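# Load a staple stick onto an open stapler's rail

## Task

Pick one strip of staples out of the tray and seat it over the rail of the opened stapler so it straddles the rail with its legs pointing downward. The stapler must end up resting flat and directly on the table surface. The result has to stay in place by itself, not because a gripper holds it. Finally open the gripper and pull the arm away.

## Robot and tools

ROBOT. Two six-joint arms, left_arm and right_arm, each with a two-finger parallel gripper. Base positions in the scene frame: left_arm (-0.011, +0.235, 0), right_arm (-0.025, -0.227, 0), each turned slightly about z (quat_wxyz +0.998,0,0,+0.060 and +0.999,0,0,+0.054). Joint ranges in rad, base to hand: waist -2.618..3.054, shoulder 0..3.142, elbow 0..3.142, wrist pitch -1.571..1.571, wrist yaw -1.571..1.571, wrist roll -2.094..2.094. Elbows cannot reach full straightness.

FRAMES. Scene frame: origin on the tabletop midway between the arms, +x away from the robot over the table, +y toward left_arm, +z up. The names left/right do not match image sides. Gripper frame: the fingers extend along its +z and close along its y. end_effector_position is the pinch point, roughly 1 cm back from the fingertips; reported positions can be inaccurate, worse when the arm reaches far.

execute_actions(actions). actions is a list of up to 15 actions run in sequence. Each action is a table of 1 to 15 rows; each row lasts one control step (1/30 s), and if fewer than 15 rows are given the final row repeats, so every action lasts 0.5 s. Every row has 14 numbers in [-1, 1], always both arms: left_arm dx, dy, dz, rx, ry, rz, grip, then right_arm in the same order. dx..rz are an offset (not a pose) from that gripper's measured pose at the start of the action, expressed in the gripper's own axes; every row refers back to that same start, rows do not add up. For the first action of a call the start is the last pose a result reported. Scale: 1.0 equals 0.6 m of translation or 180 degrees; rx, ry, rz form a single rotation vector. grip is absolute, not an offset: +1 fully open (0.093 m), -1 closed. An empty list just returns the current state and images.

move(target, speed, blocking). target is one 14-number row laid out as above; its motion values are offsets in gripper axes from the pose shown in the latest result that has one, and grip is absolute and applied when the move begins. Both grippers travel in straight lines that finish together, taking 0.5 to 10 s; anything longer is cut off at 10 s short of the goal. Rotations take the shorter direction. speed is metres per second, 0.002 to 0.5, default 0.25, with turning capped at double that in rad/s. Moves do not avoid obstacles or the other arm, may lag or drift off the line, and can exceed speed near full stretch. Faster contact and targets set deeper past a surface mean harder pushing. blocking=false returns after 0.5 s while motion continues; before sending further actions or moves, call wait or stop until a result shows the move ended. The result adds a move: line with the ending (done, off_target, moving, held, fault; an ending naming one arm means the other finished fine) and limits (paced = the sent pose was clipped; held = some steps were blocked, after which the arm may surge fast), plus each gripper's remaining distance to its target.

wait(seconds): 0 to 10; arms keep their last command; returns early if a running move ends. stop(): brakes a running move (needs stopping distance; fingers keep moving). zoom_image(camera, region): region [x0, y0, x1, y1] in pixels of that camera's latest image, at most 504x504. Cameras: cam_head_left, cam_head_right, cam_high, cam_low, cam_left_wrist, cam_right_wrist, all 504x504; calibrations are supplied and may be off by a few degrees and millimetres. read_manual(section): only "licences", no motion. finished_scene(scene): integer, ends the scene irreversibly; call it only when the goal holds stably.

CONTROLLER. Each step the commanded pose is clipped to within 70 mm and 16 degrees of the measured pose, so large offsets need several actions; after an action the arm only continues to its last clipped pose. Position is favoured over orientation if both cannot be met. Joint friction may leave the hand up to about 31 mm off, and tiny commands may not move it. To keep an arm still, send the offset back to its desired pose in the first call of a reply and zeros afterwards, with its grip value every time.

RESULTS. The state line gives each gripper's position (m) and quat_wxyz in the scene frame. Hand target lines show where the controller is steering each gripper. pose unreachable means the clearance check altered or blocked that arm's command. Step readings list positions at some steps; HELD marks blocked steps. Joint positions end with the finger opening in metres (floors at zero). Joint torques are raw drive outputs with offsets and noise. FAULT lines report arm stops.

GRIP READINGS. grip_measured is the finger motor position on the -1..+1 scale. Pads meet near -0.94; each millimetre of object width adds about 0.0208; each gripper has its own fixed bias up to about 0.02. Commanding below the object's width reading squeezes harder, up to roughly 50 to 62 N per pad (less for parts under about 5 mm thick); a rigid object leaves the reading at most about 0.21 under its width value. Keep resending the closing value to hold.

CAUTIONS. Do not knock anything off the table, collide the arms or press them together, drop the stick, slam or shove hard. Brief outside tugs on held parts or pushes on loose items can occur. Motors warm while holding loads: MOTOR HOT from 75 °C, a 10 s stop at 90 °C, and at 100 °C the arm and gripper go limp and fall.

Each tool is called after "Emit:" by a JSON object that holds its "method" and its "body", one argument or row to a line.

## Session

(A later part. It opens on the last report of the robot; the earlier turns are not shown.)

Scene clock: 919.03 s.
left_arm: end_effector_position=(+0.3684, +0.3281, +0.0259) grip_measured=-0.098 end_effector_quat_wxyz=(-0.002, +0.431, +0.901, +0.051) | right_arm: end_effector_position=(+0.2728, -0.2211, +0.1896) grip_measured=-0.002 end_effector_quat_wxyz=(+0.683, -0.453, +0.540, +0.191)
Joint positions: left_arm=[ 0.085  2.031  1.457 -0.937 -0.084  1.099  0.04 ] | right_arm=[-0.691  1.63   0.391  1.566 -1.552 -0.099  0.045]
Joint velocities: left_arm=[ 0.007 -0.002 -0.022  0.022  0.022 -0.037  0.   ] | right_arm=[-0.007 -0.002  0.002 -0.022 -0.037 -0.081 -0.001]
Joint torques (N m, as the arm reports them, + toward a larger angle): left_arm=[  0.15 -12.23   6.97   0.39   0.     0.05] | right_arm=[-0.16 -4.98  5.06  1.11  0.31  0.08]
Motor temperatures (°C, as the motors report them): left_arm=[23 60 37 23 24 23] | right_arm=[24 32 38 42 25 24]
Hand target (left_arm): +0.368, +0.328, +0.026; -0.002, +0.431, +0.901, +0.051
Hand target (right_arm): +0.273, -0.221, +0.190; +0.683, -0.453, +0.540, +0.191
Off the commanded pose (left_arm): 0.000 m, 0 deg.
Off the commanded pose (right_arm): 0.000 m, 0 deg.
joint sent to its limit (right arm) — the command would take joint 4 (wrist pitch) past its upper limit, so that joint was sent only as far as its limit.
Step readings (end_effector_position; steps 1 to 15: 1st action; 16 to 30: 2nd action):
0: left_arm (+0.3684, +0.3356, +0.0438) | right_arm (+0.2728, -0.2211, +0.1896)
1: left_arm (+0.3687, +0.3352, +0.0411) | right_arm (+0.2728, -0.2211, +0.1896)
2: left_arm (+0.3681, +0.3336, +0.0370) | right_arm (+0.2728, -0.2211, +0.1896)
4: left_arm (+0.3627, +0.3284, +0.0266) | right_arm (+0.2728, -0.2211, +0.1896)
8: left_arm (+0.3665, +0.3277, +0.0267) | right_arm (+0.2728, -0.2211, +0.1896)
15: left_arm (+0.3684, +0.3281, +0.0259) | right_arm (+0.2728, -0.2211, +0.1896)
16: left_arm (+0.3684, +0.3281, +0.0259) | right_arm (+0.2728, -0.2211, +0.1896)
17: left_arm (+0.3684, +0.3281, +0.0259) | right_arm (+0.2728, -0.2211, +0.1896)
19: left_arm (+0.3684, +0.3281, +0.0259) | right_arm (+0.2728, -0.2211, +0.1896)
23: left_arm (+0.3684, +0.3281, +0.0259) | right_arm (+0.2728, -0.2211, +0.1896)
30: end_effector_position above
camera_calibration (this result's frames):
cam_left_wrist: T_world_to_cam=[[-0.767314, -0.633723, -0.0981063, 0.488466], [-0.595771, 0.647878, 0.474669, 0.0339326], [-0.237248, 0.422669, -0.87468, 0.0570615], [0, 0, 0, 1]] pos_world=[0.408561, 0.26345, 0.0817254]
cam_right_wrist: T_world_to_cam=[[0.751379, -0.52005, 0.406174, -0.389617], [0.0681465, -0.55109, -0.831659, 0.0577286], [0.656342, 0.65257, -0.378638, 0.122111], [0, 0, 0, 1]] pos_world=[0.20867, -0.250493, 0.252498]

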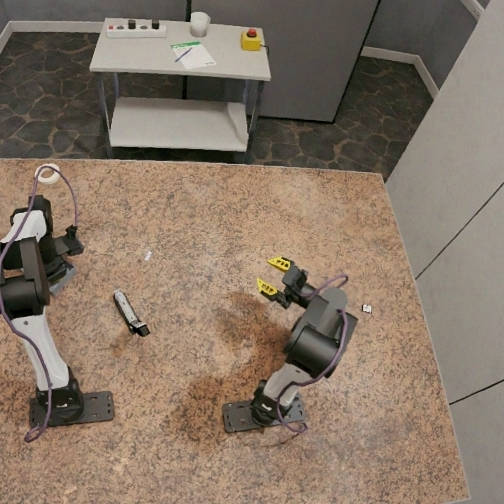

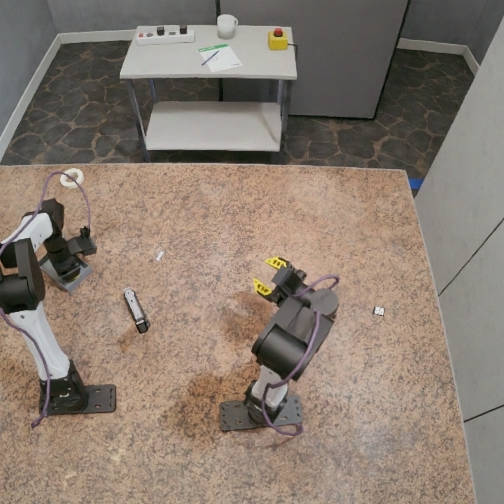

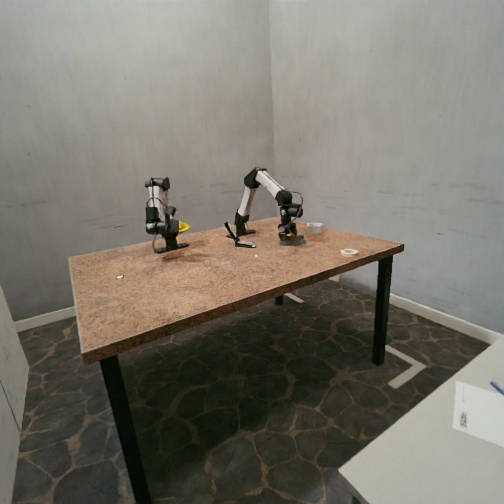

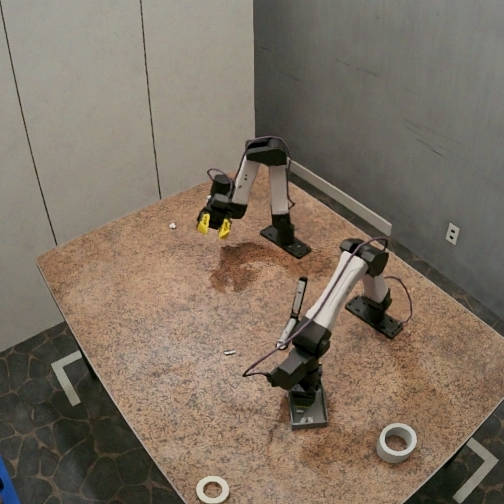

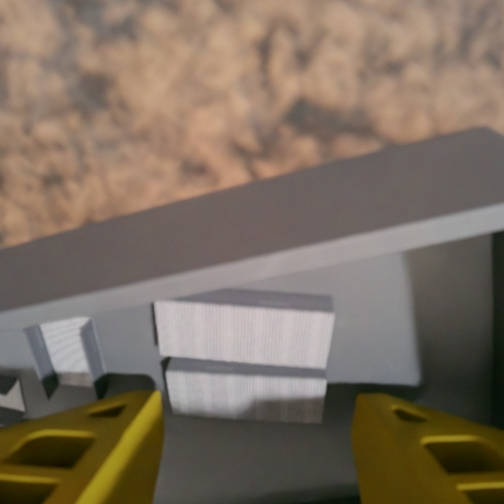

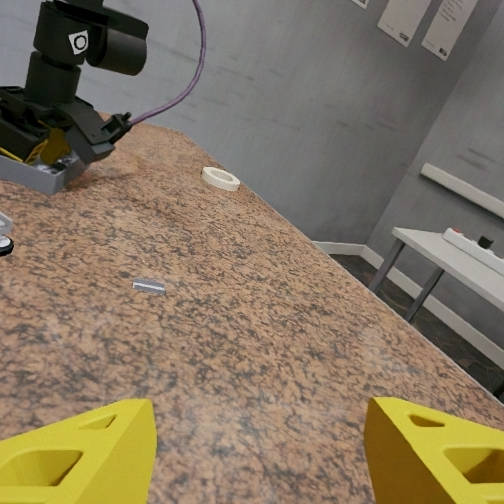

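Emit:
{"method": "execute_actions", "body": {
  "actions": [
    [[-0.02,0,0,0,0,0,-0.1,0,0,0,0,0,0,0]],
    [[0,0,0,0,0,0,-0.46,0,0,0,0,0,0,0]],
    [[0,0,0,0,0,0,-0.46,0,0,0,0,0,0,0]],
    [[0,0,-0.09,0,0,0,-0.46,0,0,0,0,0,0,0]]
  ]
}}

Scene clock: 929.23 s.
left_arm: end_effector_position=(+0.3714, +0.3220, +0.0802) grip_measured=-0.458 end_effector_quat_wxyz=(+0.005, +0.430, +0.901, +0.057) | right_arm: end_effector_position=(+0.2728, -0.2211, +0.1896) grip_measured=-0.002 end_effector_quat_wxyz=(+0.683, -0.453, +0.540, +0.191)
Joint positions: left_arm=[ 0.067  1.975  1.595 -1.116 -0.085  1.08   0.023] | right_arm=[-0.691  1.63   0.391  1.566 -1.552 -0.099  0.045]
Joint velocities: left_arm=[ 0.002 -0.007 -0.007 -0.066 -0.037  0.022  0.   ] | right_arm=[-0.017 -0.007 -0.002  0.007 -0.007  0.007  0.   ]
Joint torques (N m, as the arm reports them, + toward a larger angle): left_arm=[ -0.96 -11.5    8.05   0.38   0.    -0.05] | right_arm=[-0.38 -5.08  5.19  1.13  0.26  0.08]
Motor temperatures (°C, as the motors report them): left_arm=[23 59 37 23 24 23] | right_arm=[24 32 38 41 25 24]
Hand target (left_arm): +0.370, +0.317, +0.080; -0.000, +0.431, +0.901, +0.053
Hand target (right_arm): +0.273, -0.221, +0.190; +0.683, -0.453, +0.540, +0.191
Off the commanded pose (left_arm): 0.005 m, 1 deg.
Off the commanded pose (right_arm): 0.000 m, 0 deg.
joint sent to its limit (right arm) — the command would take joint 4 (wrist pitch) past its upper limit, so that joint was sent only as far as its limit.
Step readings (end_effector_position; steps 1 to 15: 1st action; 16 to 30: 2nd action; 31 to 45: 3rd action; 46 to 60: 4th action):
0: left_arm (+0.3684, +0.3281, +0.0259) | right_arm (+0.2728, -0.2211, +0.1896)
1: left_arm (+0.3687, +0.3279, +0.0263) | right_arm (+0.2728, -0.2211, +0.1896)
2: left_arm (+0.3695, +0.3271, +0.0266) | right_arm (+0.2728, -0.2211, +0.1896)
4: left_arm (+0.3713, +0.3246, +0.0263) | right_arm (+0.2728, -0.2211, +0.1896)
8: left_arm (+0.3726, +0.3222, +0.0265) | right_arm (+0.2728, -0.2211, +0.1896)
15: left_arm (+0.3725, +0.3222, +0.0265) | right_arm (+0.2728, -0.2211, +0.1896)
16: left_arm (+0.3725, +0.3222, +0.0265) | right_arm (+0.2728, -0.2211, +0.1896)
17: left_arm (+0.3725, +0.3222, +0.0265) | right_arm (+0.2728, -0.2211, +0.1896)
19: left_arm (+0.3725, +0.3222, +0.0265) | right_arm (+0.2728, -0.2211, +0.1896)
23: left_arm (+0.3725, +0.3222, +0.0265) | right_arm (+0.2728, -0.2211, +0.1896)
30: left_arm (+0.3725, +0.3222, +0.0265) | right_arm (+0.2728, -0.2211, +0.1896)
31: left_arm (+0.3725, +0.3222, +0.0265) | right_arm (+0.2728, -0.2211, +0.1896)
32: left_arm (+0.3725, +0.3222, +0.0265) | right_arm (+0.2728, -0.2211, +0.1896)
34: left_arm (+0.3725, +0.3222, +0.0265) | right_arm (+0.2728, -0.2211, +0.1896)
38: left_arm (+0.3725, +0.3222, +0.0265) | right_arm (+0.2728, -0.2211, +0.1896)
45: left_arm (+0.3725, +0.3222, +0.0265) | right_arm (+0.2728, -0.2211, +0.1896)
46: left_arm (+0.3714, +0.3220, +0.0305) | right_arm (+0.2728, -0.2211, +0.1896)
47: left_arm (+0.3698, +0.3217, +0.0365) | right_arm (+0.2728, -0.2211, +0.1896)
49: left_arm (+0.3731, +0.3223, +0.0550) | right_arm (+0.2728, -0.2211, +0.1896)
53: left_arm (+0.3792, +0.3235, +0.0802) | right_arm (+0.2728, -0.2211, +0.1896)
60: end_effector_position above
camera_calibration (this result's frames):
cam_left_wrist: T_world_to_cam=[[-0.764854, -0.634223, -0.112958, 0.492695], [-0.604261, 0.645534, 0.46707, 0.0184771], [-0.223308, 0.425496, -0.876976, 0.101949], [0, 0, 0, 1]] pos_world=[0.41077, 0.257172, 0.13643]
cam_right_wrist: T_world_to_cam=[[0.751379, -0.52005, 0.406174, -0.389617], [0.0681465, -0.55109, -0.831659, 0.0577286], [0.656342, 0.65257, -0.378638, 0.122111], [0, 0, 0, 1]] pos_world=[0.20867, -0.250493, 0.252498]

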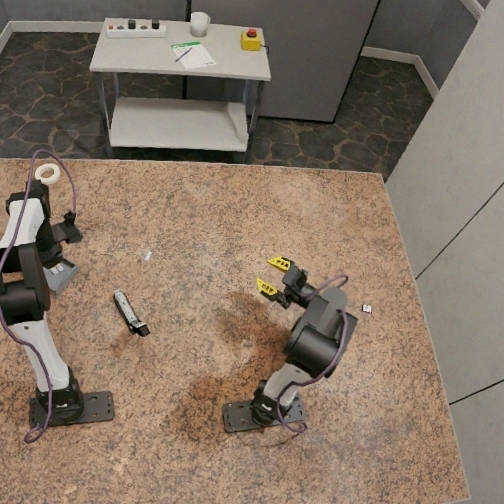

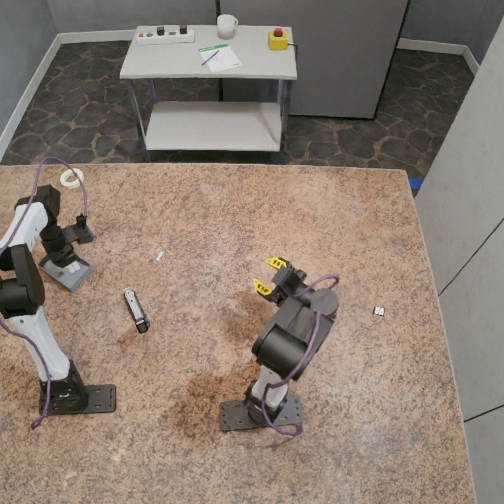

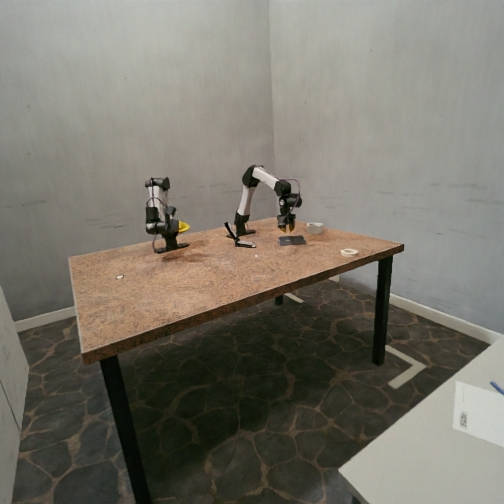

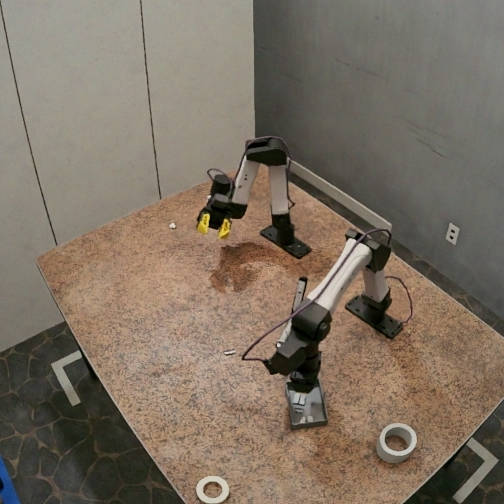

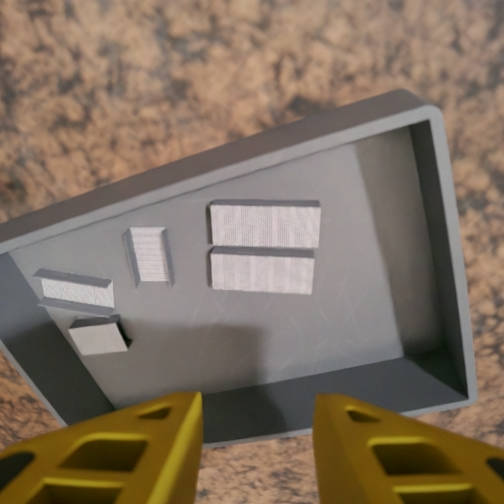

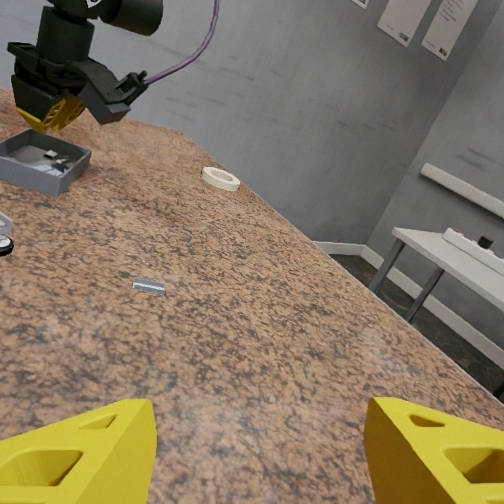

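Emit:
{"method": "execute_actions", "body": {
  "actions": [
    [[-0.013,0,0.06,0,0,0,-0.1,0,0,0,0,0,0,0]],
    [[-0.02,0,0.05,0,0,0,-0.1,0,0,0,0,0,0,0]],
    [[0,0,0,0,0,0,-0.1,0,0,0,0,0,0,0]]
  ]
}}

Scene clock: 938.07 s.
left_arm: end_effector_position=(+0.3824, +0.3206, +0.0226) grip_measured=-0.102 end_effector_quat_wxyz=(-0.000, +0.430, +0.901, +0.053) | right_arm: end_effector_position=(+0.2728, -0.2211, +0.1896) grip_measured=-0.002 end_effector_quat_wxyz=(+0.683, -0.453, +0.540, +0.191)
Joint positions: left_arm=[ 0.058  2.077  1.512 -0.944 -0.087  1.07   0.04 ] | right_arm=[-0.691  1.63   0.391  1.566 -1.552 -0.099  0.045]
Joint velocities: left_arm=[-0.012 -0.012 -0.012 -0.066  0.007 -0.007 -0.002] | right_arm=[-0.027 -0.007 -0.027 -0.022 -0.007 -0.007  0.001]
Joint torques (N m, as the arm reports them, + toward a larger angle): left_arm=[  0.07 -12.72   7.     0.4   -0.01   0.05] | right_arm=[-0.23 -5.04  5.11  1.11  0.3   0.06]
Motor temperatures (°C, as the motors report them): left_arm=[23 59 37 23 24 23] | right_arm=[24 32 38 41 25 24]
Hand target (left_arm): +0.382, +0.321, +0.023; -0.000, +0.430, +0.901, +0.053
Hand target (right_arm): +0.273, -0.221, +0.190; +0.683, -0.453, +0.540, +0.191
Off the commanded pose (left_arm): 0.000 m, 0 deg.
Off the commanded pose (right_arm): 0.000 m, 0 deg.
joint sent to its limit (right arm) — the command would take joint 4 (wrist pitch) past its upper limit, so that joint was sent only as far as its limit.
Step readings (end_effector_position; steps 1 to 15: 1st action; 16 to 30: 2nd action; 31 to 45: 3rd action):
0: left_arm (+0.3692, +0.3216, +0.0800) | right_arm (+0.2728, -0.2211, +0.1896)
1: left_arm (+0.3703, +0.3218, +0.0771) | right_arm (+0.2728, -0.2211, +0.1896)
2: left_arm (+0.3718, +0.3221, +0.0731) | right_arm (+0.2728, -0.2211, +0.1896)
4: left_arm (+0.3710, +0.3219, +0.0602) | right_arm (+0.2728, -0.2211, +0.1896)
8: left_arm (+0.3706, +0.3219, +0.0445) | right_arm (+0.2728, -0.2211, +0.1896)
15: left_arm (+0.3756, +0.3228, +0.0443) | right_arm (+0.2728, -0.2211, +0.1896)
16: left_arm (+0.3767, +0.3227, +0.0423) | right_arm (+0.2728, -0.2211, +0.1896)
17: left_arm (+0.3788, +0.3226, +0.0390) | right_arm (+0.2728, -0.2211, +0.1896)
19: left_arm (+0.3809, +0.3215, +0.0291) | right_arm (+0.2728, -0.2211, +0.1896)
23: left_arm (+0.3822, +0.3206, +0.0226) | right_arm (+0.2728, -0.2211, +0.1896)
30: left_arm (+0.3825, +0.3206, +0.0226) | right_arm (+0.2728, -0.2211, +0.1896)
31: left_arm (+0.3824, +0.3206, +0.0226) | right_arm (+0.2728, -0.2211, +0.1896)
32: left_arm (+0.3824, +0.3206, +0.0226) | right_arm (+0.2728, -0.2211, +0.1896)
34: left_arm (+0.3824, +0.3206, +0.0226) | right_arm (+0.2728, -0.2211, +0.1896)
38: left_arm (+0.3824, +0.3206, +0.0226) | right_arm (+0.2728, -0.2211, +0.1896)
45: end_effector_position above
camera_calibration (this result's frames):
cam_left_wrist: T_world_to_cam=[[-0.765927, -0.634702, -0.102512, 0.493988], [-0.598666, 0.645937, 0.47367, 0.0504674], [-0.234423, 0.424167, -0.874716, 0.0591546], [0, 0, 0, 1]] pos_world=[0.422439, 0.255845, 0.0784782]
cam_right_wrist: T_world_to_cam=[[0.751379, -0.52005, 0.406174, -0.389617], [0.0681465, -0.55109, -0.831659, 0.0577286], [0.656342, 0.65257, -0.378638, 0.122111], [0, 0, 0, 1]] pos_world=[0.20867, -0.250493, 0.252498]

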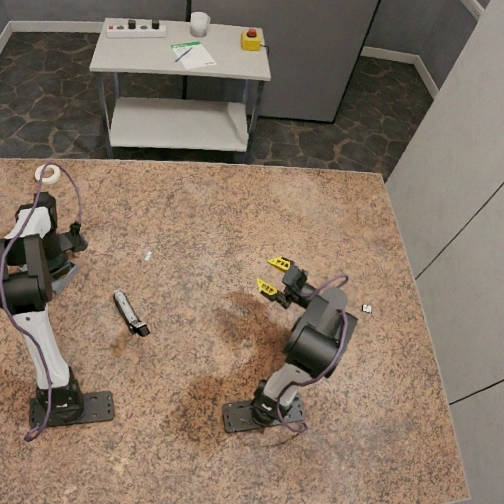

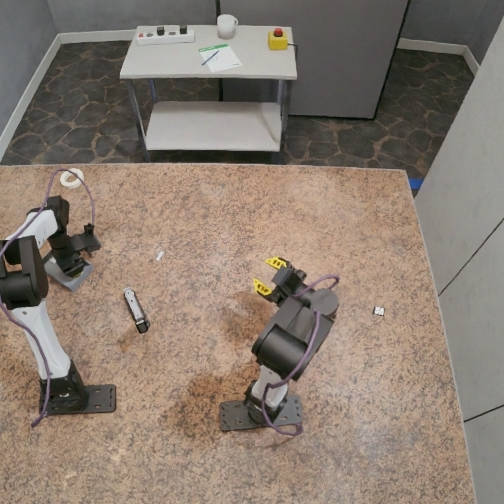

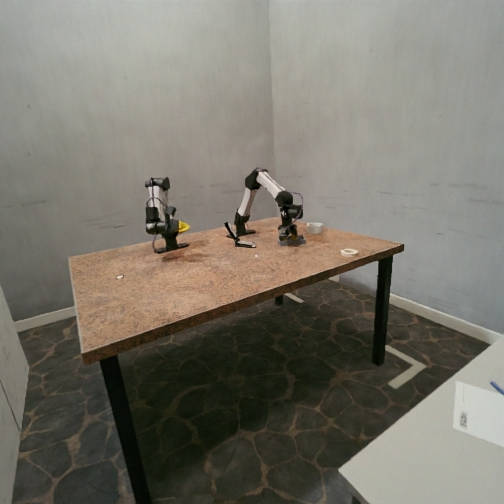

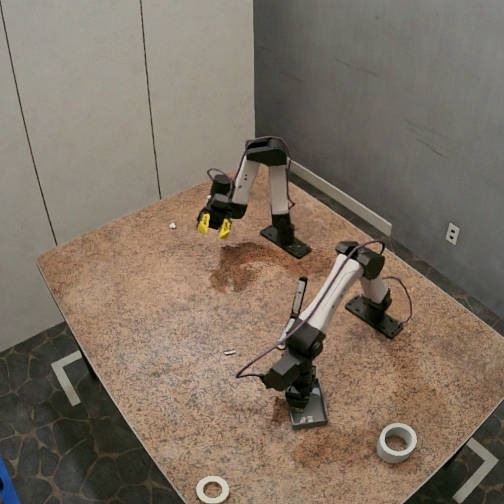

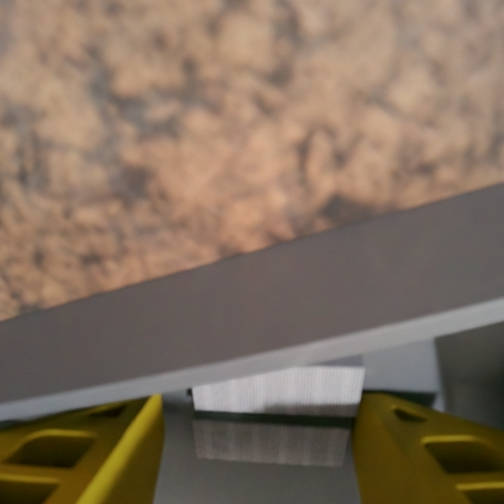

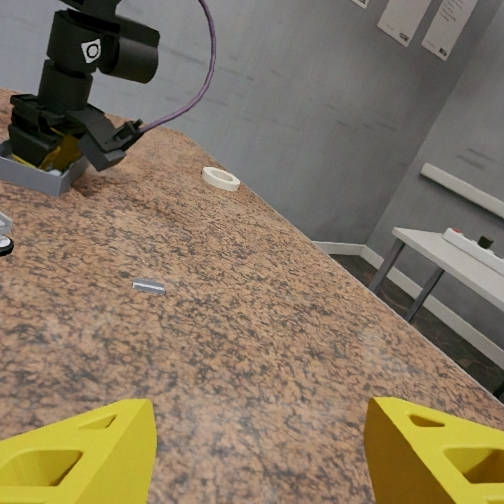

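Stick now at v≈444. Close and lift.

Emit:
{"method": "execute_actions", "body": {
  "actions": [
    [[0,0,0,0,0,0,-0.48,0,0,0,0,0,0,0]],
    [[0,0,0,0,0,0,-0.48,0,0,0,0,0,0,0]],
    [[0,0,-0.1,0,0,0,-0.48,0,0,0,0,0,0,0]]
  ]
}}

Scene clock: 943.80 s.
left_arm: end_effector_position=(+0.3813, +0.3203, +0.0834) grip_measured=-0.465 end_effector_quat_wxyz=(+0.006, +0.428, +0.902, +0.057) | right_arm: end_effector_position=(+0.2728, -0.2211, +0.1896) grip_measured=-0.002 end_effector_quat_wxyz=(+0.683, -0.453, +0.540, +0.191)
Joint positions: left_arm=[ 0.058  2.007  1.655 -1.141 -0.086  1.067  0.023] | right_arm=[-0.691  1.63   0.391  1.566 -1.552 -0.099  0.045]
Joint velocities: left_arm=[ 0.007 -0.002  0.012 -0.154 -0.066 -0.037 -0.001] | right_arm=[ 0.007 -0.007 -0.012 -0.037 -0.007  0.051  0.002]
Joint torques (N m, as the arm reports them, + toward a larger angle): left_arm=[ -1.01 -11.67   8.02   0.37  -0.01  -0.04] | right_arm=[-0.28 -5.06  5.13  1.14  0.31  0.06]
Motor temperatures (°C, as the motors report them): left_arm=[23 59 37 23 24 23] | right_arm=[24 32 38 41 25 24]
Hand target (left_arm): +0.380, +0.314, +0.082; -0.001, +0.430, +0.901, +0.052
Hand target (right_arm): +0.273, -0.221, +0.190; +0.683, -0.453, +0.540, +0.191
Off the commanded pose (left_arm): 0.006 m, 1 deg.
Off the commanded pose (right_arm): 0.000 m, 0 deg.
joint sent to its limit (right arm) — the command would take joint 4 (wrist pitch) past its upper limit, so that joint was sent only as far as its limit.
Step readings (end_effector_position; steps 1 to 15: 1st action; 16 to 30: 2nd action; 31 to 45: 3rd action):
0: left_arm (+0.3824, +0.3206, +0.0226) | right_arm (+0.2728, -0.2211, +0.1896)
1: left_arm (+0.3821, +0.3204, +0.0226) | right_arm (+0.2728, -0.2211, +0.1896)
2: left_arm (+0.3819, +0.3204, +0.0226) | right_arm (+0.2728, -0.2211, +0.1896)
4: left_arm (+0.3819, +0.3204, +0.0226) | right_arm (+0.2728, -0.2211, +0.1896)
8: left_arm (+0.3819, +0.3204, +0.0226) | right_arm (+0.2728, -0.2211, +0.1896)
15: left_arm (+0.3819, +0.3204, +0.0226) | right_arm (+0.2728, -0.2211, +0.1896)
16: left_arm (+0.3819, +0.3204, +0.0226) | right_arm (+0.2728, -0.2211, +0.1896)
17: left_arm (+0.3819, +0.3204, +0.0226) | right_arm (+0.2728, -0.2211, +0.1896)
19: left_arm (+0.3819, +0.3204, +0.0226) | right_arm (+0.2728, -0.2211, +0.1896)
23: left_arm (+0.3819, +0.3204, +0.0226) | right_arm (+0.2728, -0.2211, +0.1896)
30: left_arm (+0.3819, +0.3204, +0.0226) | right_arm (+0.2728, -0.2211, +0.1896)
31: left_arm (+0.3810, +0.3202, +0.0272) | right_arm (+0.2728, -0.2211, +0.1896)
32: left_arm (+0.3791, +0.3199, +0.0338) | right_arm (+0.2728, -0.2211, +0.1896)
34: left_arm (+0.3828, +0.3205, +0.0543) | right_arm (+0.2728, -0.2211, +0.1896)
38: left_arm (+0.3900, +0.3218, +0.0832) | right_arm (+0.2728, -0.2211, +0.1896)
45: end_effector_position above
camera_calibration (this result's frames):
cam_left_wrist: T_world_to_cam=[[-0.762059, -0.63707, -0.115793, 0.499619], [-0.608279, 0.643053, 0.465273, 0.0265689], [-0.221951, 0.425, -0.877561, 0.1074], [0, 0, 0, 1]] pos_world=[0.420738, 0.255562, 0.13974]
cam_right_wrist: T_world_to_cam=[[0.751379, -0.52005, 0.406174, -0.389617], [0.0681465, -0.55109, -0.831659, 0.0577286], [0.656342, 0.65257, -0.378638, 0.122111], [0, 0, 0, 1]] pos_world=[0.20867, -0.250493, 0.252498]

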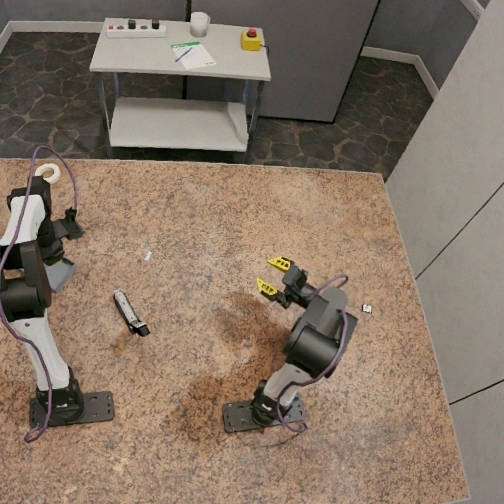

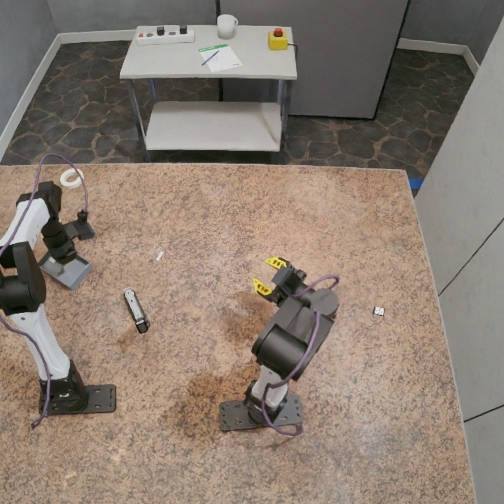

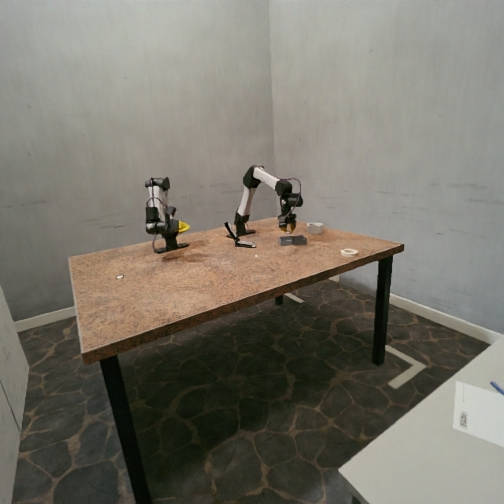

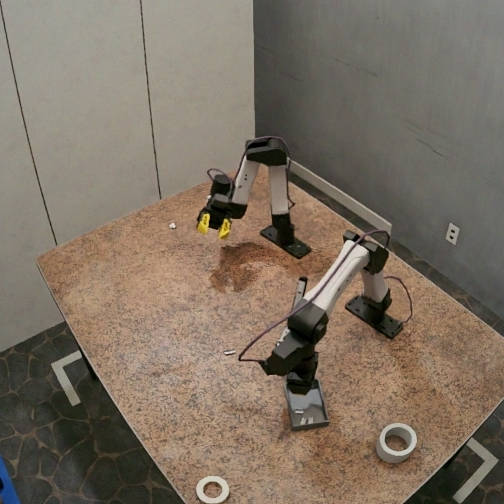

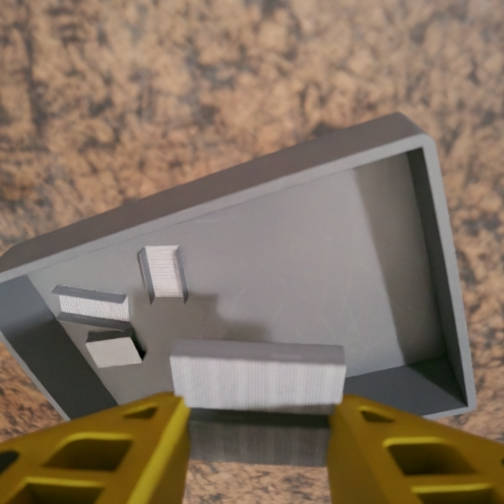

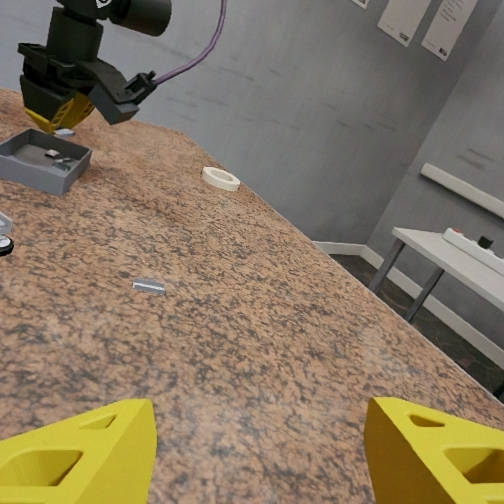

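Emit:
{"method": "move", "body": {
  "target": [-0.105,-0.132,0,0,0,0,-0.48,0,0,0,0,0,0,0],
  "speed": 0.08
}}

Emit:
{"method": "move", "body": {
  "target": [0,0,0.105,0,0,0,-0.48,0,0,0,0,0,0,0],
  "speed": 0.04
}}

Emit:
{"method": "execute_actions", "body": {
  "actions": [
    [[0,0,0,0,0,0,-0.1,0,0,0,0,0,0,0]],
    [[0,0,-0.12,0,0,0,-0.1,0,0,0,0,0,0,0]],
    [[-0.08,0,-0.12,0,0,0,-0.5,0,0,0,0,0,0,0]]
  ]
}}

Scene clock: 957.07 s.
left_arm: end_effector_position=(+0.3604, +0.2226, +0.0702) grip_measured=-0.465 end_effector_quat_wxyz=(+0.002, +0.431, +0.901, +0.049) | right_arm: end_effector_position=(+0.2728, -0.2211, +0.1896) grip_measured=-0.002 end_effector_quat_wxyz=(+0.683, -0.453, +0.540, +0.191)
Joint positions: left_arm=[-0.195  1.935  1.501 -1.098 -0.09   0.819  0.023] | right_arm=[-0.691  1.63   0.391  1.566 -1.552 -0.099  0.045]
Joint velocities: left_arm=[-0.007 -0.017  0.007  0.022 -0.051  0.037  0.   ] | right_arm=[-0.007  0.002  0.007 -0.022 -0.022 -0.095 -0.   ]
Joint torques (N m, as the arm reports them, + toward a larger angle): left_arm=[ -0.5  -13.09   5.96   0.47  -0.06  -0.04] | right_arm=[-0.26 -5.13  5.16  1.14  0.32  0.07]
Motor temperatures (°C, as the motors report them): left_arm=[23 58 37 23 24 23] | right_arm=[24 32 38 41 25 24]
Hand target (left_arm): +0.359, +0.221, +0.072; +0.007, +0.428, +0.902, +0.055
Hand target (right_arm): +0.273, -0.221, +0.190; +0.683, -0.453, +0.540, +0.191
Off the commanded pose (left_arm): 0.002 m, 1 deg.
Off the commanded pose (right_arm): 0.000 m, 0 deg.
joint sent to its limit (right arm) — the command would take joint 4 (wrist pitch) past its upper limit, so that joint was sent only as far as its limit.
move: done
camera_calibration (this result's frames):
cam_left_wrist: T_world_to_cam=[[-0.76706, -0.634165, -0.0972327, 0.41975], [-0.597781, 0.651411, 0.467248, 0.0770234], [-0.232974, 0.416531, -0.878763, 0.138668], [0, 0, 0, 1]] pos_world=[0.400323, 0.158258, 0.126681]
cam_right_wrist: T_world_to_cam=[[0.751379, -0.52005, 0.406174, -0.389617], [0.0681465, -0.55109, -0.831659, 0.0577286], [0.656342, 0.65257, -0.378638, 0.122111], [0, 0, 0, 1]] pos_world=[0.20867, -0.250493, 0.252498]

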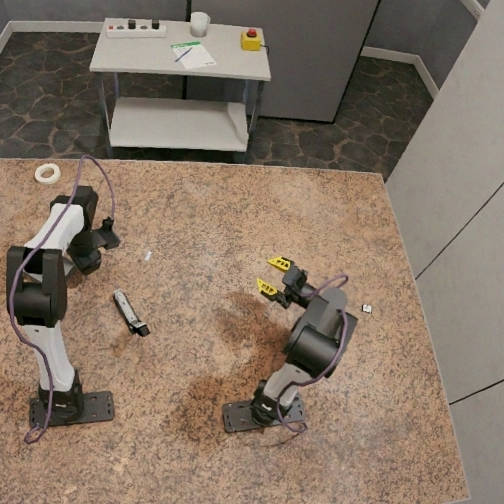

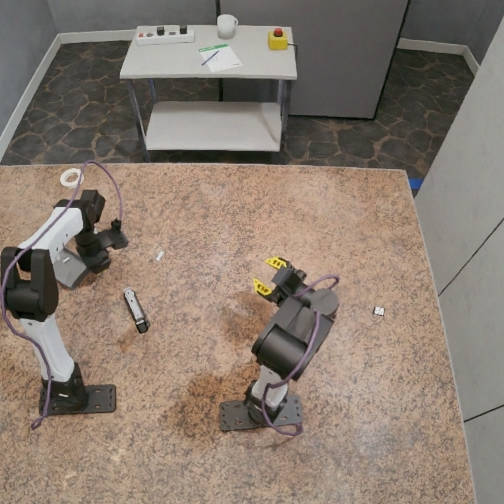

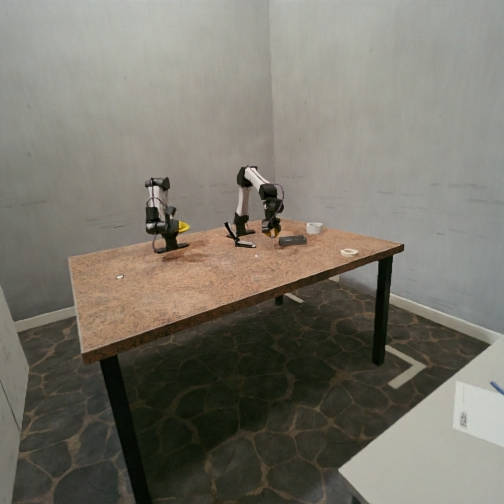

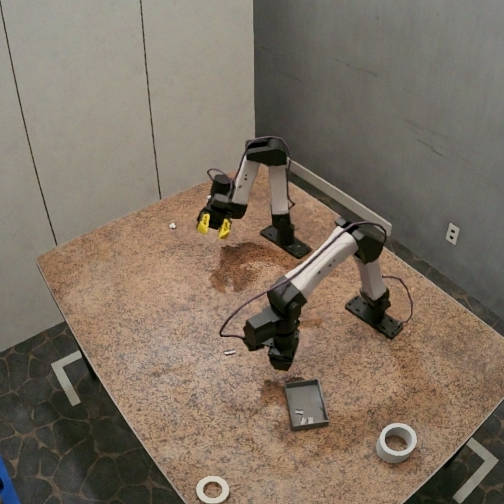

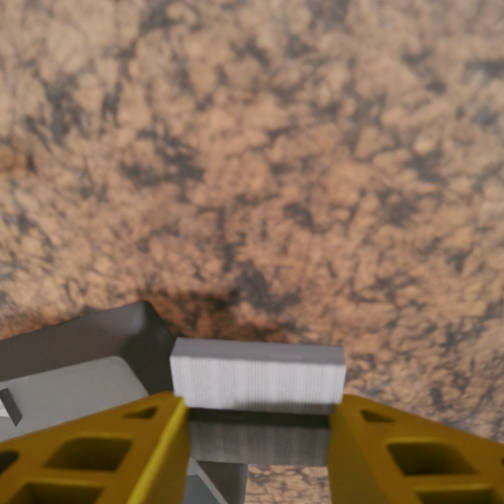

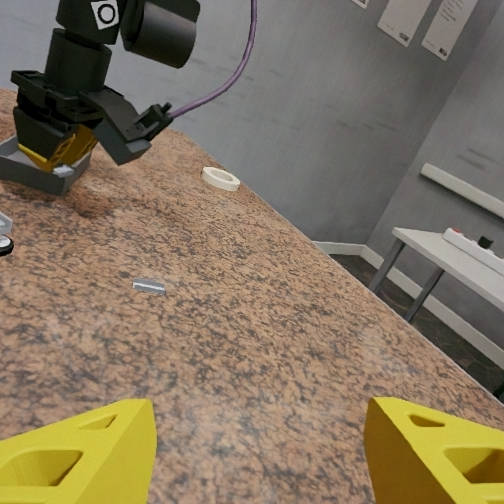

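Scene clock: 958.87 s.
left_arm: end_effector_position=(+0.3631, +0.2224, +0.0185) grip_measured=-0.465 end_effector_quat_wxyz=(+0.004, +0.434, +0.900, +0.050) | right_arm: end_effector_position=(+0.2728, -0.2211, +0.1896) grip_measured=-0.002 end_effector_quat_wxyz=(+0.683, -0.453, +0.540, +0.191)
Joint positions: left_arm=[-0.195  1.997  1.376 -0.906 -0.09   0.826  0.023] | right_arm=[-0.691  1.63   0.391  1.566 -1.552 -0.099  0.045]
Joint velocities: left_arm=[ 0.002 -0.007  0.002  0.007  0.022 -0.022 -0.001] | right_arm=[-0.017 -0.002 -0.007  0.007  0.022 -0.037 -0.001]
Joint torques (N m, as the arm reports them, + toward a larger angle): left_arm=[  1.46 -10.09   4.8    0.69   0.     0.12] | right_arm=[-0.22 -5.11  5.01  1.13  0.29  0.04]
Motor temperatures (°C, as the motors report them): left_arm=[23 58 37 23 24 23] | right_arm=[24 32 38 41 25 24]
Hand target (left_arm): +0.363, +0.228, +0.008; +0.001, +0.431, +0.901, +0.049
Hand target (right_arm): +0.273, -0.221, +0.190; +0.683, -0.453, +0.540, +0.191
Off the commanded pose (left_arm): 0.012 m, 0 deg.
Off the commanded pose (right_arm): 0.000 m, 0 deg.
joint sent to its limit (right arm) — the command would take joint 4 (wrist pitch) past its upper limit, so that joint was sent only as far as its limit.
move: off_target (left_arm)
camera_calibration (this result's frames):
cam_left_wrist: T_world_to_cam=[[-0.771059, -0.628906, -0.0997258, 0.41701], [-0.594812, 0.655466, 0.465363, 0.101022], [-0.227302, 0.41814, -0.879484, 0.091512], [0, 0, 0, 1]] pos_world=[0.402429, 0.157778, 0.075058]
cam_right_wrist: T_world_to_cam=[[0.751379, -0.52005, 0.406174, -0.389617], [0.0681465, -0.55109, -0.831659, 0.0577286], [0.656342, 0.65257, -0.378638, 0.122111], [0, 0, 0, 1]] pos_world=[0.20867, -0.250493, 0.252498]

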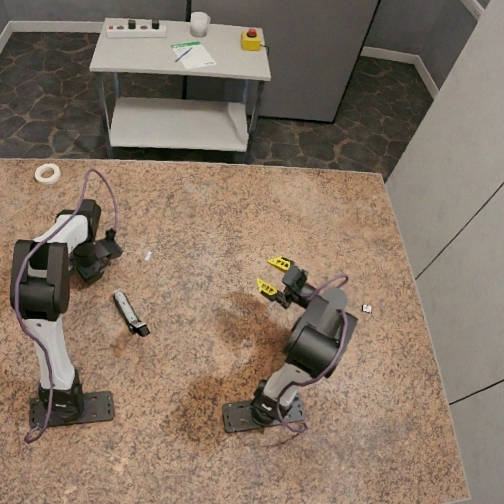

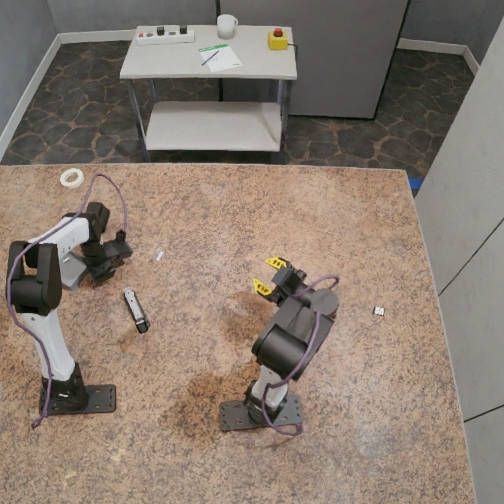

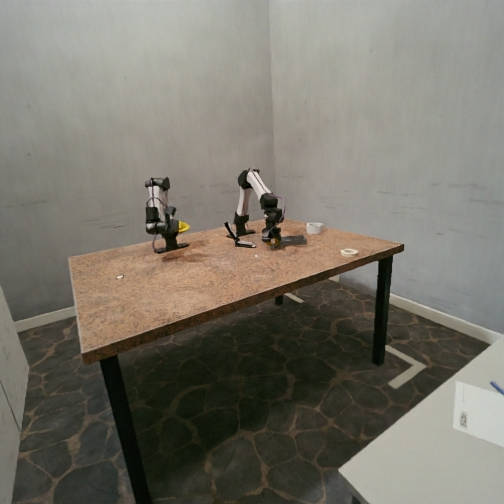

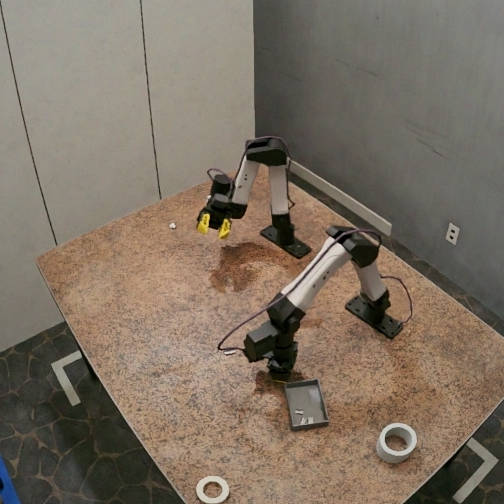

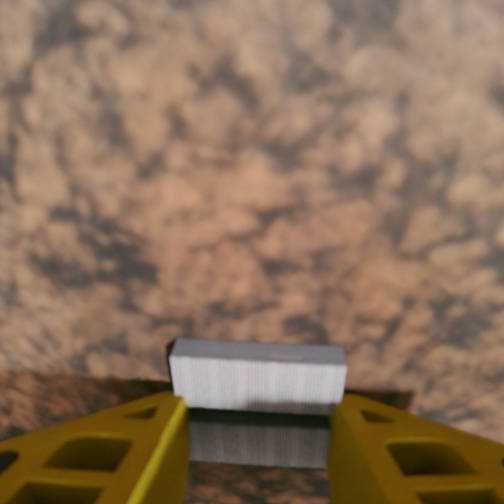

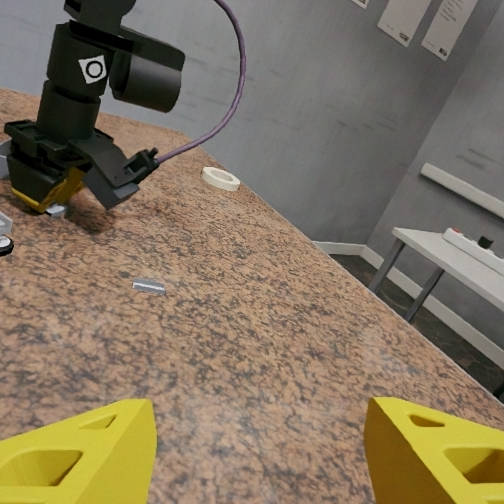

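Scene clock: 960.37 s.
left_arm: end_effector_position=(+0.3954, +0.1718, +0.1646) grip_measured=-0.498 end_effector_quat_wxyz=(+0.035, +0.440, +0.895, +0.066) | right_arm: end_effector_position=(+0.2728, -0.2211, +0.1896) grip_measured=-0.002 end_effector_quat_wxyz=(+0.683, -0.453, +0.540, +0.191)
Joint positions: left_arm=[-0.319  2.043  2.027 -1.453 -0.109  0.721  0.021] | right_arm=[-0.691  1.63   0.391  1.566 -1.552 -0.099  0.045]
Joint velocities: left_arm=[ 0.017  0.159 -0.022 -0.242  0.007 -0.11  -0.   ] | right_arm=[ 0.022  0.002 -0.032 -0.051  0.022 -0.066 -0.   ]
Joint torques (N m, as the arm reports them, + toward a larger angle): left_arm=[  0.66 -12.89   8.22   0.46  -0.03  -0.04] | right_arm=[-0.21 -5.15  5.08  1.14  0.31  0.08]
Motor temperatures (°C, as the motors report them): left_arm=[23 58 37 23 24 23] | right_arm=[24 32 38 41 25 24]
Hand target (left_arm): +0.390, +0.175, +0.163; +0.019, +0.432, +0.899, +0.062
Hand target (right_arm): +0.273, -0.221, +0.190; +0.683, -0.453, +0.540, +0.191
Off the commanded pose (left_arm): 0.007 m, 2 deg.
Off the commanded pose (right_arm): 0.000 m, 0 deg.
joint sent to its limit (right arm) — the command would take joint 4 (wrist pitch) past its upper limit, so that joint was sent only as far as its limit.
Step readings (end_effector_position; steps 1 to 15: 1st action; 16 to 30: 2nd action; 31 to 45: 3rd action):
0: left_arm (+0.3631, +0.2224, +0.0185) | right_arm (+0.2728, -0.2211, +0.1896)
1: left_arm (+0.3632, +0.2227, +0.0185) | right_arm (+0.2728, -0.2211, +0.1896)
2: left_arm (+0.3649, +0.2238, +0.0187) | right_arm (+0.2728, -0.2211, +0.1896)
4: left_arm (+0.3659, +0.2246, +0.0192) | right_arm (+0.2728, -0.2211, +0.1896)
8: left_arm (+0.3660, +0.2247, +0.0192) | right_arm (+0.2728, -0.2211, +0.1896)
15: left_arm (+0.3660, +0.2247, +0.0192) | right_arm (+0.2728, -0.2211, +0.1896)
16: left_arm (+0.3654, +0.2247, +0.0250) | right_arm (+0.2728, -0.2211, +0.1896)
17: left_arm (+0.3634, +0.2244, +0.0335) | right_arm (+0.2728, -0.2211, +0.1896)
19: left_arm (+0.3684, +0.2226, +0.0594) | right_arm (+0.2728, -0.2211, +0.1896)
23: left_arm (+0.3779, +0.2197, +0.0947) | right_arm (+0.2728, -0.2211, +0.1896)
30: left_arm (+0.3664, +0.2207, +0.0935) | right_arm (+0.2728, -0.2211, +0.1896)
31: left_arm (+0.3655, +0.2186, +0.0993) | right_arm (+0.2728, -0.2211, +0.1896)
32: left_arm (+0.3708, +0.2131, +0.1092) | right_arm (+0.2728, -0.2211, +0.1896)
34: left_arm (+0.3923, +0.1933, +0.1379) | right_arm (+0.2728, -0.2211, +0.1896)
38: left_arm (+0.4094, +0.1689, +0.1782) | right_arm (+0.2728, -0.2211, +0.1896)
45: end_effector_position above
camera_calibration (this result's frames):
cam_left_wrist: T_world_to_cam=[[-0.773801, -0.614186, -0.154943, 0.432343], [-0.613653, 0.666225, 0.423762, 0.0978035], [-0.157042, 0.422989, -0.892423, 0.222001], [0, 0, 0, 1]] pos_world=[0.429428, 0.106476, 0.223662]
cam_right_wrist: T_world_to_cam=[[0.751379, -0.52005, 0.406174, -0.389617], [0.0681465, -0.55109, -0.831659, 0.0577286], [0.656342, 0.65257, -0.378638, 0.122111], [0, 0, 0, 1]] pos_world=[0.20867, -0.250493, 0.252498]

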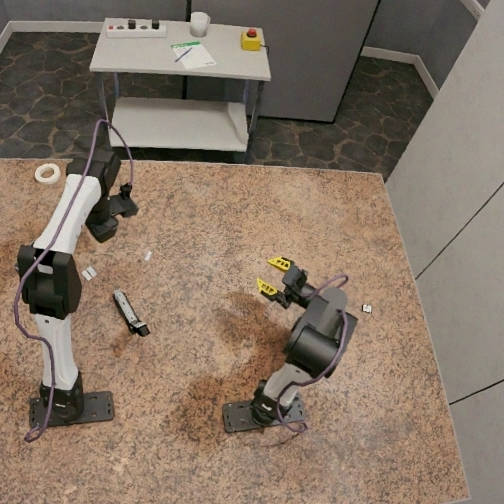

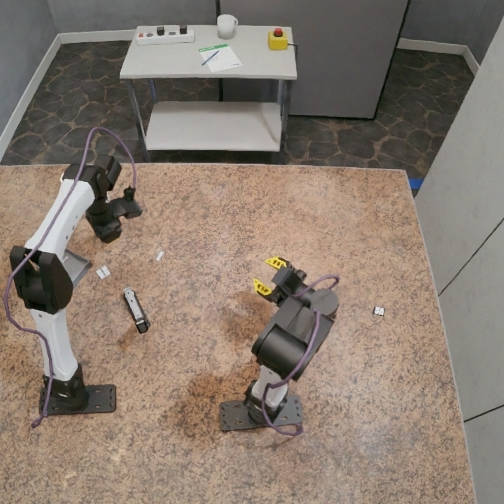

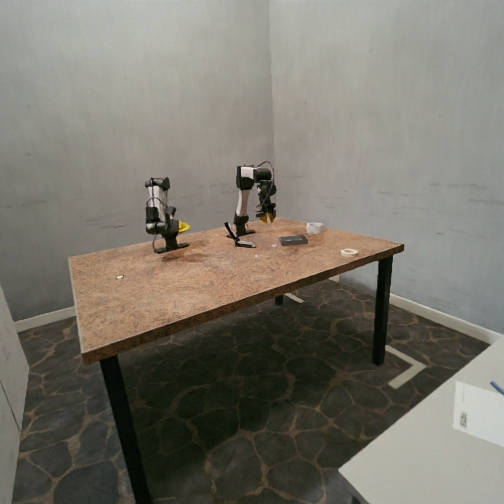

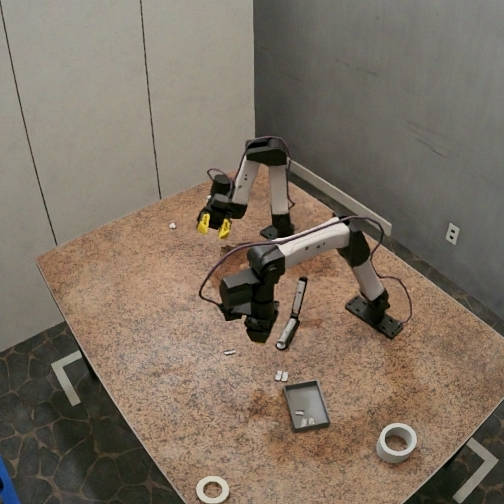

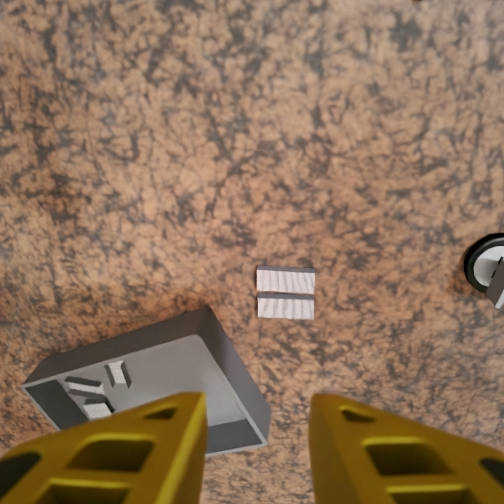

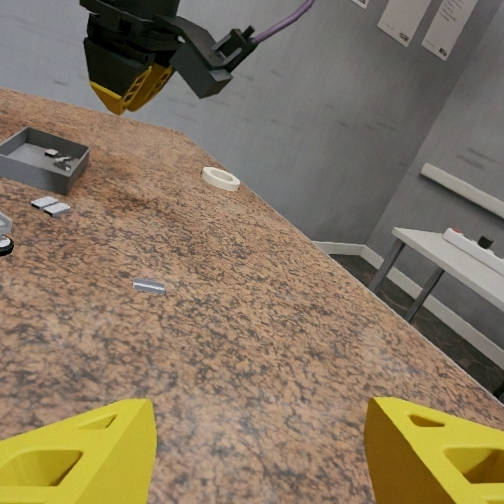

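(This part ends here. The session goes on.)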